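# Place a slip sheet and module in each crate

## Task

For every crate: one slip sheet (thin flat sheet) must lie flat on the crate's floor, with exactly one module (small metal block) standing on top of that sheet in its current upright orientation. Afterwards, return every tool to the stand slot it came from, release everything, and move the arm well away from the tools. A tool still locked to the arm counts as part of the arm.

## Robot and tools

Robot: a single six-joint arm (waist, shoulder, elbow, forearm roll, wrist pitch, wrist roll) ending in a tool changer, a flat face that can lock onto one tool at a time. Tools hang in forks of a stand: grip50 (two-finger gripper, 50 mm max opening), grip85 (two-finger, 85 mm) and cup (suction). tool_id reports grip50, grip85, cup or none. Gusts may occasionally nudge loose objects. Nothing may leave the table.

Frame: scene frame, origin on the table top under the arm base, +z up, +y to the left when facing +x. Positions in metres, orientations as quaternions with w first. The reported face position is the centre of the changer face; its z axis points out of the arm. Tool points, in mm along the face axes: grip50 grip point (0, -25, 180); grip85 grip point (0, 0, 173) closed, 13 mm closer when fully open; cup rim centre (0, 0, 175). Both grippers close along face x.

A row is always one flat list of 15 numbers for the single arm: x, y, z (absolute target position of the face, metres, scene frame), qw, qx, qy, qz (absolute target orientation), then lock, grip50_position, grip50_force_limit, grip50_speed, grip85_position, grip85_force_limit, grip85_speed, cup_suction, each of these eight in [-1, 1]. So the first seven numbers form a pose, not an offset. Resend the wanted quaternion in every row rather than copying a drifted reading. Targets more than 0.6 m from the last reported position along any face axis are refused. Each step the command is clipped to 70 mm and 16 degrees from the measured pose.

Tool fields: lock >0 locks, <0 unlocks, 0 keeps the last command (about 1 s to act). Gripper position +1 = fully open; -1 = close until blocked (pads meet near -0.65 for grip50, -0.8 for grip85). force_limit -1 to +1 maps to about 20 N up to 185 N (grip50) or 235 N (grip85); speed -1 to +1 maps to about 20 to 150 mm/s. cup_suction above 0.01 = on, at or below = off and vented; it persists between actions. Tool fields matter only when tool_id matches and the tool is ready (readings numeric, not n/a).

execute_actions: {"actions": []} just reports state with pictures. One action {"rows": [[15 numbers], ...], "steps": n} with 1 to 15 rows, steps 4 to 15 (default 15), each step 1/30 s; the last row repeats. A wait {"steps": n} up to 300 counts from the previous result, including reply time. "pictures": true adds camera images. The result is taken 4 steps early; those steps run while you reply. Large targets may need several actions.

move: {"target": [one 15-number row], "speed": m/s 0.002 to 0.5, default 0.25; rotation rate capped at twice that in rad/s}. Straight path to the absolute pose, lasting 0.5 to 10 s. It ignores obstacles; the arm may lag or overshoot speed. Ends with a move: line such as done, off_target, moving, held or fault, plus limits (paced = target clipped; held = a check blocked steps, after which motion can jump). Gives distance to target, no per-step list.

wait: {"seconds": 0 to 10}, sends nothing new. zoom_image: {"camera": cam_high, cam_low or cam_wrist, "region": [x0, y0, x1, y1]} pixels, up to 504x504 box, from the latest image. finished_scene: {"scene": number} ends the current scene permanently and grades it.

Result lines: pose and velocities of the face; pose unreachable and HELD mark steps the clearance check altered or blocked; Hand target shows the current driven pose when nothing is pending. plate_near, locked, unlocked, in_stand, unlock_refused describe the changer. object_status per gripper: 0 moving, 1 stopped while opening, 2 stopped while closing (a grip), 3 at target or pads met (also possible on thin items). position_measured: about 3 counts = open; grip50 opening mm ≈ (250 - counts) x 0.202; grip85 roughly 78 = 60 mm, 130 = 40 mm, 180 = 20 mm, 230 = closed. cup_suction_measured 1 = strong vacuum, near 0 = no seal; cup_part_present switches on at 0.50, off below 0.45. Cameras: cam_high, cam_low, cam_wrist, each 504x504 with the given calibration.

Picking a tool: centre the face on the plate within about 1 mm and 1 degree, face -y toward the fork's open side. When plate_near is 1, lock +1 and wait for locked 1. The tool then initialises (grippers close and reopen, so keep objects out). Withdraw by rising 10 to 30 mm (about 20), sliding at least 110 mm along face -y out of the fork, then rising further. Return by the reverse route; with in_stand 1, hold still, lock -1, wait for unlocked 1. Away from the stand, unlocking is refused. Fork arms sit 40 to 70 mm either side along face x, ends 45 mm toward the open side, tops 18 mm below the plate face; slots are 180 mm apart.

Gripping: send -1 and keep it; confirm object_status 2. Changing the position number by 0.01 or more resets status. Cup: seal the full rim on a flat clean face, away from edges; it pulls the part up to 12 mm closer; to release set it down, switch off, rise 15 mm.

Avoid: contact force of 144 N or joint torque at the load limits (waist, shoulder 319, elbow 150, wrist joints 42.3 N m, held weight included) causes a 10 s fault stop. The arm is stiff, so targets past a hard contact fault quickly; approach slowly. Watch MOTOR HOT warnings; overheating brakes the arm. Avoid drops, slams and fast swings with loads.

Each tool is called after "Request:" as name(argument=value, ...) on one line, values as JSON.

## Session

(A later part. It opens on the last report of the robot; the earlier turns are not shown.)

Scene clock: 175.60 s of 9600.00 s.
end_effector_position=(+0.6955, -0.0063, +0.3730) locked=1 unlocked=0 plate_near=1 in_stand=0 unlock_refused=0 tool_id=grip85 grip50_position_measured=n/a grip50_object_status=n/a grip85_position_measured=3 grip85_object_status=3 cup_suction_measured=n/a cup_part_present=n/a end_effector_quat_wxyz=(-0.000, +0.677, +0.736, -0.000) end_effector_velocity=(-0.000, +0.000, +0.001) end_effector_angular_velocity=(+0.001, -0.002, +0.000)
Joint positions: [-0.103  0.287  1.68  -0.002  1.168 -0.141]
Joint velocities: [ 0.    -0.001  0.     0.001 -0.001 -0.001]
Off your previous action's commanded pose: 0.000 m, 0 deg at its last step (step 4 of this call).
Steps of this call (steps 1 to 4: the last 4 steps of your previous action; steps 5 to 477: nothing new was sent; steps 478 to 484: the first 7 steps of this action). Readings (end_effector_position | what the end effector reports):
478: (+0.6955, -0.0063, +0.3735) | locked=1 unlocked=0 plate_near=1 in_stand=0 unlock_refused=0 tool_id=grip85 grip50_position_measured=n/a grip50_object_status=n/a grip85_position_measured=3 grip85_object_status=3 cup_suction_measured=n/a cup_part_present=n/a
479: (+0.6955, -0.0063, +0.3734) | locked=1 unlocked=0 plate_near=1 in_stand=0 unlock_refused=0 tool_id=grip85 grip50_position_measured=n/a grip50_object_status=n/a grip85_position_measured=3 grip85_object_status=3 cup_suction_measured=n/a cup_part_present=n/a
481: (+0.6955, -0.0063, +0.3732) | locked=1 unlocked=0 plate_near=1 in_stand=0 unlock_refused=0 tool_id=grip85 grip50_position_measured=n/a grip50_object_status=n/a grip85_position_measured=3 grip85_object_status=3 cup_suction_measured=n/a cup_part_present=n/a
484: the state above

Request:
execute_actions(actions=[{"rows": [[0.6955,-0.0063,0.3729,0,0.6765,0.7364,0,0,1,0,0,1,0,0,0],[0.6955,-0.0063,0.3728,0,0.6765,0.7364,0,0,1,0,0,1,0,0,0],[0.6955,-0.0063,0.3727,0,0.6765,0.7364,0,0,1,0,0,1,0,0,0],[0.6955,-0.0063,0.3726,0,0.6765,0.7364,0,0,1,0,0,1,0,0,0],[0.6955,-0.0063,0.3725,0,0.6765,0.7364,0,0,1,0,0,1,0,0,0]], "steps": 11}])

Scene clock: 175.97 s of 9600.00 s.
end_effector_position=(+0.6955, -0.0063, +0.3725) locked=1 unlocked=0 plate_near=1 in_stand=0 unlock_refused=0 tool_id=grip85 grip50_position_measured=n/a grip50_object_status=n/a grip85_position_measured=3 grip85_object_status=3 cup_suction_measured=n/a cup_part_present=n/a end_effector_quat_wxyz=(-0.000, +0.677, +0.736, -0.000) end_effector_velocity=(+0.000, -0.001, -0.001) end_effector_angular_velocity=(-0.003, +0.001, +0.001)
Joint positions: [-0.103  0.288  1.681 -0.002  1.167 -0.141]
Joint velocities: [-0.     0.001  0.    -0.003 -0.001  0.   ]
Off your previous action's commanded pose: 0.000 m, 0 deg at its last step (step 4 of this call).
Steps of this call (steps 1 to 4: the last 4 steps of your previous action; steps 5 to 11: the first 7 steps of this action). Readings (end_effector_position | what the end effector reports):
5: (+0.6955, -0.0063, +0.3730) | locked=1 unlocked=0 plate_near=1 in_stand=0 unlock_refused=0 tool_id=grip85 grip50_position_measured=n/a grip50_object_status=n/a grip85_position_measured=3 grip85_object_status=3 cup_suction_measured=n/a cup_part_present=n/a
6: (+0.6955, -0.0063, +0.3729) | locked=1 unlocked=0 plate_near=1 in_stand=0 unlock_refused=0 tool_id=grip85 grip50_position_measured=n/a grip50_object_status=n/a grip85_position_measured=3 grip85_object_status=3 cup_suction_measured=n/a cup_part_present=n/a
8: (+0.6955, -0.0063, +0.3727) | locked=1 unlocked=0 plate_near=1 in_stand=0 unlock_refused=0 tool_id=grip85 grip50_position_measured=n/a grip50_object_status=n/a grip85_position_measured=3 grip85_object_status=3 cup_suction_measured=n/a cup_part_present=n/a
11: the state above

Request:
execute_actions(actions=[{"rows": [[0.6955,-0.0063,0.3724,0,0.6765,0.7364,0,0,1,0,0,1,0,0,0],[0.6955,-0.0063,0.3723,0,0.6765,0.7364,0,0,1,0,0,1,0,0,0],[0.6955,-0.0063,0.3722,0,0.6765,0.7364,0,0,1,0,0,1,0,0,0],[0.6955,-0.0063,0.3721,0,0.6765,0.7364,0,0,1,0,0,1,0,0,0],[0.6955,-0.0063,0.3720,0,0.6765,0.7364,0,0,1,0,0,1,0,0,0],[0.6955,-0.0063,0.3719,0,0.6765,0.7364,0,0,1,0,0,1,0,0,0]], "steps": 12}])

Scene clock: 176.37 s of 9600.00 s.
end_effector_position=(+0.6955, -0.0063, +0.3719) locked=1 unlocked=0 plate_near=1 in_stand=0 unlock_refused=0 tool_id=grip85 grip50_position_measured=n/a grip50_object_status=n/a grip85_position_measured=3 grip85_object_status=3 cup_suction_measured=n/a cup_part_present=n/a end_effector_quat_wxyz=(-0.000, +0.677, +0.736, -0.000) end_effector_velocity=(+0.000, -0.000, -0.001) end_effector_angular_velocity=(-0.001, +0.001, +0.000)
Joint positions: [-0.103  0.288  1.681 -0.002  1.166 -0.141]
Joint velocities: [-0.     0.002  0.    -0.001 -0.001 -0.   ]
Off your previous action's commanded pose: 0.000 m, 0 deg at its last step (step 4 of this call).
Steps of this call (steps 1 to 4: the last 4 steps of your previous action; steps 5 to 12: the first 8 steps of this action). Readings (end_effector_position | what the end effector reports):
5: (+0.6955, -0.0063, +0.3725) | locked=1 unlocked=0 plate_near=1 in_stand=0 unlock_refused=0 tool_id=grip85 grip50_position_measured=n/a grip50_object_status=n/a grip85_position_measured=3 grip85_object_status=3 cup_suction_measured=n/a cup_part_present=n/a
6: (+0.6955, -0.0063, +0.3724) | locked=1 unlocked=0 plate_near=1 in_stand=0 unlock_refused=0 tool_id=grip85 grip50_position_measured=n/a grip50_object_status=n/a grip85_position_measured=3 grip85_object_status=3 cup_suction_measured=n/a cup_part_present=n/a
8: (+0.6955, -0.0063, +0.3722) | locked=1 unlocked=0 plate_near=1 in_stand=0 unlock_refused=0 tool_id=grip85 grip50_position_measured=n/a grip50_object_status=n/a grip85_position_measured=3 grip85_object_status=3 cup_suction_measured=n/a cup_part_present=n/a
12: the state above

Past the stop tops. Continue down to 0.3640.

Request:
execute_actions(actions=[{"rows": [[0.6955,-0.0063,0.3716,0,0.6765,0.7364,0,0,1,0,0,1,0,0,0],[0.6955,-0.0063,0.3711,0,0.6765,0.7364,0,0,1,0,0,1,0,0,0],[0.6955,-0.0063,0.3704,0,0.6765,0.7364,0,0,1,0,0,1,0,0,0],[0.6955,-0.0063,0.3696,0,0.6765,0.7364,0,0,1,0,0,1,0,0,0],[0.6955,-0.0063,0.3688,0,0.6765,0.7364,0,0,1,0,0,1,0,0,0],[0.6955,-0.0063,0.3680,0,0.6765,0.7364,0,0,1,0,0,1,0,0,0],[0.6955,-0.0063,0.3672,0,0.6765,0.7364,0,0,1,0,0,1,0,0,0],[0.6955,-0.0063,0.3664,0,0.6765,0.7364,0,0,1,0,0,1,0,0,0],[0.6955,-0.0063,0.3657,0,0.6765,0.7364,0,0,1,0,0,1,0,0,0],[0.6955,-0.0063,0.3651,0,0.6765,0.7364,0,0,1,0,0,1,0,0,0],[0.6955,-0.0063,0.3646,0,0.6765,0.7364,0,0,1,0,0,1,0,0,0],[0.6955,-0.0063,0.3643,0,0.6765,0.7364,0,0,1,0,0,1,0,0,0],[0.6955,-0.0063,0.3641,0,0.6765,0.7364,0,0,1,0,0,1,0,0,0],[0.6955,-0.0063,0.3640,0,0.6765,0.7364,0,0,1,0,0,1,0,0,0]], "steps": 15}])

Request:
execute_actions(actions=[{"rows": [[0.6955,-0.0063,0.3639,0,0.6765,0.7364,0,0,1,0,0,1,0,0,0],[0.6955,-0.0063,0.3638,0,0.6765,0.7364,0,0,1,0,0,1,0,0,0],[0.6955,-0.0063,0.3637,0,0.6765,0.7364,0,0,1,0,0,1,0,0,0],[0.6955,-0.0063,0.3636,0,0.6765,0.7364,0,0,1,0,0,1,0,0,0],[0.6955,-0.0063,0.3635,0,0.6765,0.7364,0,0,1,0,0,1,0,0,0],[0.6955,-0.0063,0.3634,0,0.6765,0.7364,0,0,1,0,0,1,0,0,0],[0.6955,-0.0063,0.3633,0,0.6765,0.7364,0,0,1,0,0,1,0,0,0]], "steps": 13}])

Scene clock: 177.13 s of 9600.00 s.
end_effector_position=(+0.6955, -0.0063, +0.3653) locked=1 unlocked=0 plate_near=1 in_stand=1 unlock_refused=0 tool_id=grip85 grip50_position_measured=n/a grip50_object_status=n/a grip85_position_measured=3 grip85_object_status=3 cup_suction_measured=n/a cup_part_present=n/a end_effector_quat_wxyz=(-0.000, +0.677, +0.736, -0.000) end_effector_velocity=(-0.000, +0.001, -0.017) end_effector_angular_velocity=(+0.000, +0.000, +0.001)
Joint positions: [-0.103  0.292  1.688 -0.002  1.154 -0.141]
Joint velocities: [ 0.001  0.011  0.018  0.    -0.029 -0.001]
Off your previous action's commanded pose: 0.000 m, 0 deg at its last step (step 4 of this call).
Steps of this call (steps 1 to 4: the last 4 steps of your previous action; steps 5 to 12: nothing new was sent; steps 13 to 23: the first 11 steps of this action). Readings (end_effector_position | what the end effector reports):
13: (+0.6955, -0.0063, +0.3719) | locked=1 unlocked=0 plate_near=1 in_stand=0 unlock_refused=0 tool_id=grip85 grip50_position_measured=n/a grip50_object_status=n/a grip85_position_measured=3 grip85_object_status=3 cup_suction_measured=n/a cup_part_present=n/a
14: (+0.6955, -0.0063, +0.3716) | locked=1 unlocked=0 plate_near=1 in_stand=0 unlock_refused=0 tool_id=grip85 grip50_position_measured=n/a grip50_object_status=n/a grip85_position_measured=3 grip85_object_status=3 cup_suction_measured=n/a cup_part_present=n/a
16: (+0.6955, -0.0063, +0.3706) | locked=1 unlocked=0 plate_near=1 in_stand=0 unlock_refused=0 tool_id=grip85 grip50_position_measured=n/a grip50_object_status=n/a grip85_position_measured=3 grip85_object_status=3 cup_suction_measured=n/a cup_part_present=n/a
20: (+0.6955, -0.0063, +0.3675) | locked=1 unlocked=0 plate_near=1 in_stand=0 unlock_refused=0 tool_id=grip85 grip50_position_measured=n/a grip50_object_status=n/a grip85_position_measured=3 grip85_object_status=3 cup_suction_measured=n/a cup_part_present=n/a
23: the state above

Scene clock: 177.57 s of 9600.00 s.
end_effector_position=(+0.6955, -0.0063, +0.3633) locked=1 unlocked=0 plate_near=1 in_stand=1 unlock_refused=0 tool_id=grip85 grip50_position_measured=n/a grip50_object_status=n/a grip85_position_measured=3 grip85_object_status=3 cup_suction_measured=n/a cup_part_present=n/a end_effector_quat_wxyz=(-0.000, +0.677, +0.736, +0.000) end_effector_velocity=(+0.000, -0.000, +0.000) end_effector_angular_velocity=(-0.001, -0.001, -0.000)
Joint positions: [-0.103  0.294  1.691 -0.002  1.151 -0.141]
Joint velocities: [-0.001 -0.     0.    -0.001 -0.001 -0.   ]
Off your previous action's commanded pose: 0.000 m, 0 deg at its last step (step 4 of this call).
Steps of this call (steps 1 to 4: the last 4 steps of your previous action; steps 5 to 13: the first 9 steps of this action). Readings (end_effector_position | what the end effector reports):
5: (+0.6955, -0.0063, +0.3640) | locked=1 unlocked=0 plate_near=1 in_stand=1 unlock_refused=0 tool_id=grip85 grip50_position_measured=n/a grip50_object_status=n/a grip85_position_measured=3 grip85_object_status=3 cup_suction_measured=n/a cup_part_present=n/a
6: (+0.6955, -0.0063, +0.3639) | locked=1 unlocked=0 plate_near=1 in_stand=1 unlock_refused=0 tool_id=grip85 grip50_position_measured=n/a grip50_object_status=n/a grip85_position_measured=3 grip85_object_status=3 cup_suction_measured=n/a cup_part_present=n/a
8: (+0.6955, -0.0063, +0.3637) | locked=1 unlocked=0 plate_near=1 in_stand=1 unlock_refused=0 tool_id=grip85 grip50_position_measured=n/a grip50_object_status=n/a grip85_position_measured=3 grip85_object_status=3 cup_suction_measured=n/a cup_part_present=n/a
12: (+0.6955, -0.0063, +0.3633) | locked=1 unlocked=0 plate_near=1 in_stand=1 unlock_refused=0 tool_id=grip85 grip50_position_measured=n/a grip50_object_status=n/a grip85_position_measured=3 grip85_object_status=3 cup_suction_measured=n/a cup_part_present=n/a
13: the state above

Request:
execute_actions(actions=[{"rows": [[0.6955,-0.0063,0.3632,0,0.6765,0.7364,0,0,1,0,0,1,0,0,0],[0.6955,-0.0063,0.3631,0,0.6765,0.7364,0,0,1,0,0,1,0,0,0],[0.6955,-0.0063,0.3631,0,0.6765,0.7364,0,0,1,0,0,1,0,0,0],[0.6955,-0.0063,0.3631,0,0.6765,0.7364,0,0,1,0,0,1,0,0,0],[0.6955,-0.0063,0.3631,0,0.6765,0.7364,0,0,1,0,0,1,0,0,0],[0.6955,-0.0063,0.3631,0,0.6765,0.7364,0,-1,1,0,0,1,0,0,0]], "steps": 15}])

Request:
execute_actions(actions=[{"steps": 30}])

Scene clock: 178.10 s of 9600.00 s.
end_effector_position=(+0.6955, -0.0063, +0.3629) locked=0 unlocked=0 plate_near=1 in_stand=1 unlock_refused=0 tool_id=none grip50_position_measured=n/a grip50_object_status=n/a grip85_position_measured=n/a grip85_object_status=n/a cup_suction_measured=n/a cup_part_present=n/a end_effector_quat_wxyz=(-0.000, +0.677, +0.736, -0.000) end_effector_velocity=(-0.000, -0.000, +0.000) end_effector_angular_velocity=(-0.001, -0.000, +0.002)
Joint positions: [-0.103  0.294  1.691 -0.002  1.15  -0.141]
Joint velocities: [ 0.    -0.    -0.    -0.001 -0.    -0.002]
Off your previous action's commanded pose: 0.000 m, 0 deg at its last step (step 4 of this call).
Steps of this call (steps 1 to 4: the last 4 steps of your previous action; step 5: nothing new was sent; steps 6 to 16: the first 11 steps of this action). Readings (end_effector_position | what the end effector reports):
6: (+0.6955, -0.0063, +0.3633) | locked=1 unlocked=0 plate_near=1 in_stand=1 unlock_refused=0 tool_id=grip85 grip50_position_measured=n/a grip50_object_status=n/a grip85_position_measured=3 grip85_object_status=3 cup_suction_measured=n/a cup_part_present=n/a
7: (+0.6955, -0.0063, +0.3632) | locked=1 unlocked=0 plate_near=1 in_stand=1 unlock_refused=0 tool_id=grip85 grip50_position_measured=n/a grip50_object_status=n/a grip85_position_measured=3 grip85_object_status=3 cup_suction_measured=n/a cup_part_present=n/a
9: (+0.6955, -0.0063, +0.3631) | locked=1 unlocked=0 plate_near=1 in_stand=1 unlock_refused=0 tool_id=grip85 grip50_position_measured=n/a grip50_object_status=n/a grip85_position_measured=3 grip85_object_status=3 cup_suction_measured=n/a cup_part_present=n/a
13: (+0.6955, -0.0063, +0.3629) | locked=1 unlocked=0 plate_near=1 in_stand=1 unlock_refused=0 tool_id=grip85 grip50_position_measured=n/a grip50_object_status=n/a grip85_position_measured=3 grip85_object_status=3 cup_suction_measured=n/a cup_part_present=n/a
16: the state above

Scene clock: 179.10 s of 9600.00 s.
end_effector_position=(+0.6955, -0.0063, +0.3631) locked=0 unlocked=1 plate_near=1 in_stand=1 unlock_refused=0 tool_id=none grip50_position_measured=n/a grip50_object_status=n/a grip85_position_measured=n/a grip85_object_status=n/a cup_suction_measured=n/a cup_part_present=n/a end_effector_quat_wxyz=(+0.000, +0.677, +0.736, +0.000) end_effector_velocity=(+0.000, +0.000, -0.001) end_effector_angular_velocity=(+0.001, +0.001, -0.000)
Joint positions: [-0.103  0.294  1.691 -0.002  1.15  -0.141]
Joint velocities: [ 0.     0.001  0.     0.001 -0.001  0.   ]
Hand target: +0.696, -0.006, +0.363; +0.000, +0.677, +0.736, -0.000
Off the commanded pose: 0.000 m, 0 deg.
Kept back: nothing.
Steps of this call (steps 1 to 4: the last 4 steps of your previous action; steps 5 to 30: nothing new was sent). Readings (end_effector_position | what the end effector reports):
1: (+0.6955, -0.0063, +0.3629) | locked=0 unlocked=0 plate_near=1 in_stand=1 unlock_refused=0 tool_id=none grip50_position_measured=n/a grip50_object_status=n/a grip85_position_measured=n/a grip85_object_status=n/a cup_suction_measured=n/a cup_part_present=n/a
2: (+0.6955, -0.0063, +0.3629) | locked=0 unlocked=0 plate_near=1 in_stand=1 unlock_refused=0 tool_id=none grip50_position_measured=n/a grip50_object_status=n/a grip85_position_measured=n/a grip85_object_status=n/a cup_suction_measured=n/a cup_part_present=n/a
4: (+0.6955, -0.0063, +0.3629) | locked=0 unlocked=0 plate_near=1 in_stand=1 unlock_refused=0 tool_id=none grip50_position_measured=n/a grip50_object_status=n/a grip85_position_measured=n/a grip85_object_status=n/a cup_suction_measured=n/a cup_part_present=n/a
8: (+0.6955, -0.0063, +0.3630) | locked=0 unlocked=0 plate_near=1 in_stand=1 unlock_refused=0 tool_id=none grip50_position_measured=n/a grip50_object_status=n/a grip85_position_measured=n/a grip85_object_status=n/a cup_suction_measured=n/a cup_part_present=n/a
30: the state above

Unlocked. Lift straight up, then move clear.

Request:
move(target=[0.6955,-0.0063,0.40,0,0.6765,0.7364,0,0,1,0,0,1,0,0,0], speed=0.04)

Request:
move(target=[0.42,-0.05,0.46,0,0.6765,0.7364,0,0,1,0,0,1,0,0,0], speed=0.22)

Scene clock: 180.50 s of 9600.00 s.
end_effector_position=(+0.6954, -0.0063, +0.4000) locked=0 unlocked=1 plate_near=0 in_stand=0 unlock_refused=0 tool_id=none grip50_position_measured=n/a grip50_object_status=n/a grip85_position_measured=n/a grip85_object_status=n/a cup_suction_measured=n/a cup_part_present=n/a end_effector_quat_wxyz=(-0.000, +0.676, +0.736, -0.000) end_effector_velocity=(+0.000, +0.000, -0.000) end_effector_angular_velocity=(-0.000, +0.000, +0.002)
Joint positions: [-0.103  0.271  1.65  -0.002  1.214 -0.142]
Joint velocities: [ 0.     0.    -0.    -0.     0.    -0.002]
Hand target: +0.695, -0.006, +0.400; -0.000, +0.676, +0.736, +0.000
Off the commanded pose: 0.000 m, 0 deg.
Kept back: nothing.
move: done
camera_calibration (this result's frames):
cam_wrist: T_world_to_cam=[[-0.0514159, 0.996815, 0.0609585, 0.0215202], [0.95437, 0.0310637, 0.297007, -0.727867], [0.294167, 0.0734478, -0.952928, 0.231845], [0, 0, 0, 1]] pos_world=[0.62756, -0.01587, 0.435801]

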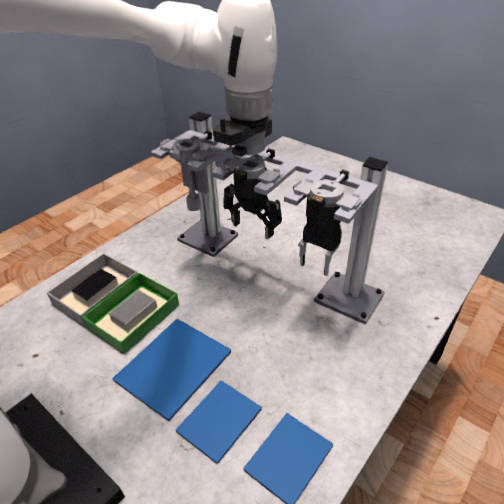

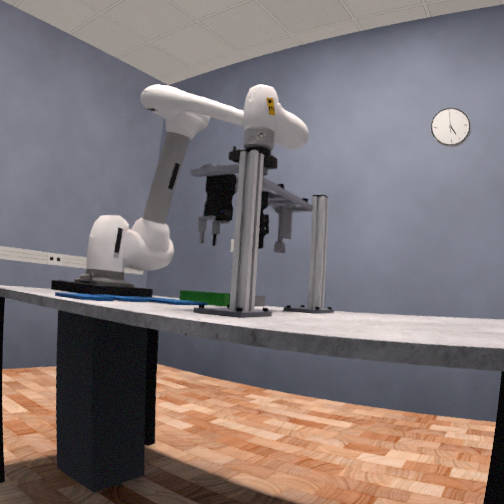

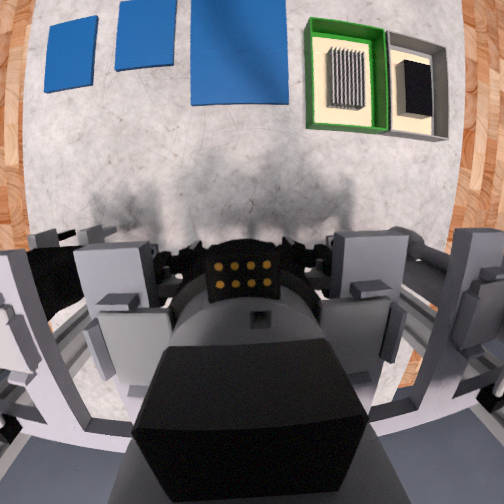

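Scene clock: 182.17 s of 9600.00 s.
end_effector_position=(+0.4199, -0.0499, +0.4596) locked=0 unlocked=1 plate_near=0 in_stand=0 unlock_refused=0 tool_id=none grip50_position_measured=n/a grip50_object_status=n/a grip85_position_measured=n/a grip85_object_status=n/a cup_suction_measured=n/a cup_part_present=n/a end_effector_quat_wxyz=(+0.000, +0.676, +0.736, -0.000) end_effector_velocity=(-0.000, +0.000, +0.000) end_effector_angular_velocity=(+0.000, -0.001, -0.001)
Joint positions: [-0.245 -0.199  2.031 -0.001  1.303 -0.283]
Joint velocities: [ 0.    -0.001 -0.     0.    -0.     0.001]
Hand target: +0.420, -0.050, +0.460; +0.000, +0.676, +0.736, -0.000
Off the commanded pose: 0.000 m, 0 deg.
Kept back: nothing.
move: done
camera_calibration (this result's frames):
cam_wrist: T_world_to_cam=[[-0.0514656, 0.996829, 0.0606871, 0.0472798], [0.954341, 0.0311853, 0.297087, -0.481317], [0.294252, 0.0732059, -0.95292, 0.372851], [0, 0, 0, 1]] pos_world=[0.352062, -0.0594148, 0.495421]

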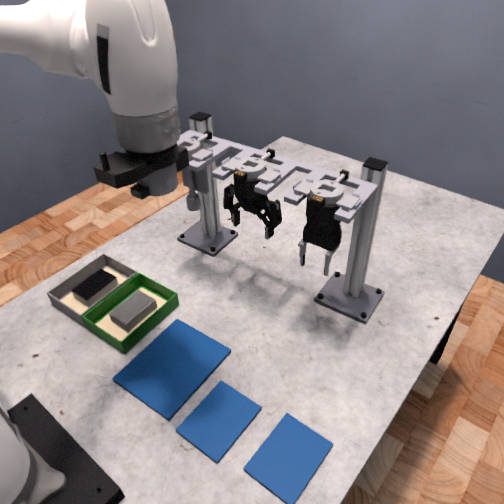

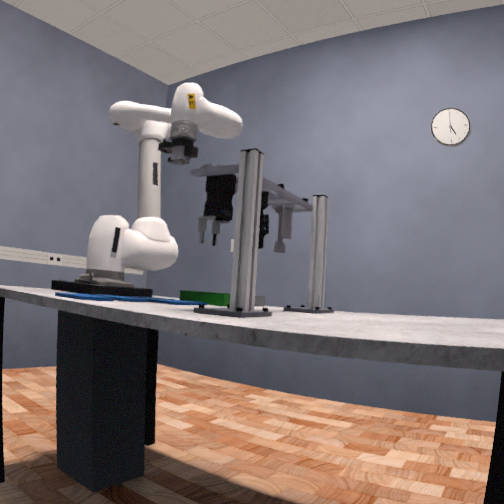

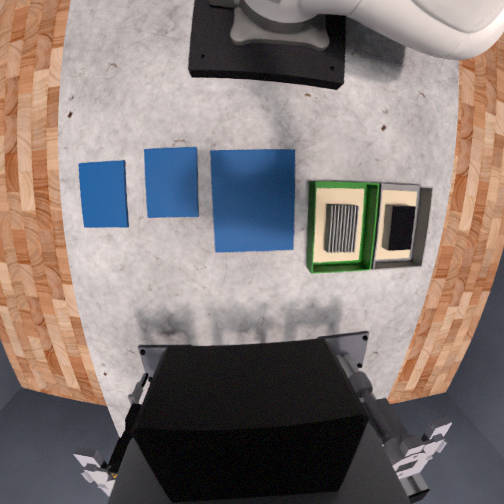

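Request:
zoom_image(camera="cam_wrist", region=[295, 165, 445, 285])

Request:
zoom_image(camera="cam_high", region=[150, 110, 400, 290])

Region (295, 165, 445, 285) of cam_wrist's 504x504 image, scaled by 3.360, with more detail than that image has; it fills the top 403 rows of this view, and the rest is white.

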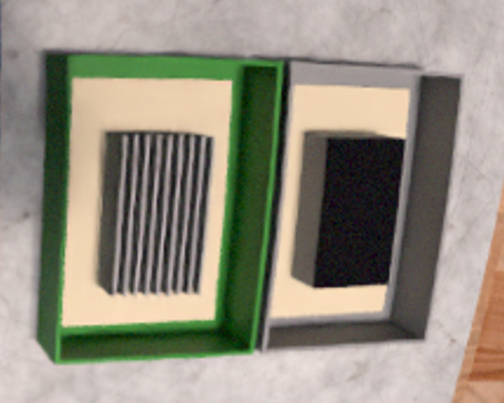

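Region (150, 110, 400, 290) of cam_high's 504x504 image, scaled by 2.016, with more detail than that image has; it fills the top 363 rows of this view, and the rest is white.

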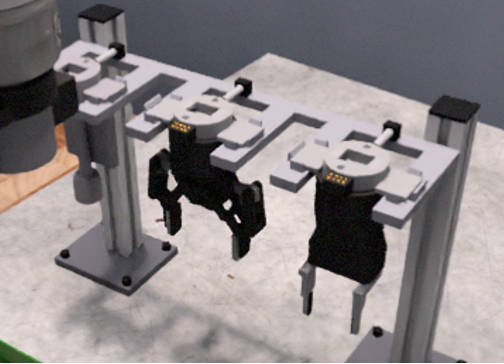

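Request:
finished_scene(scene=1)

The scene is finished: the task was done.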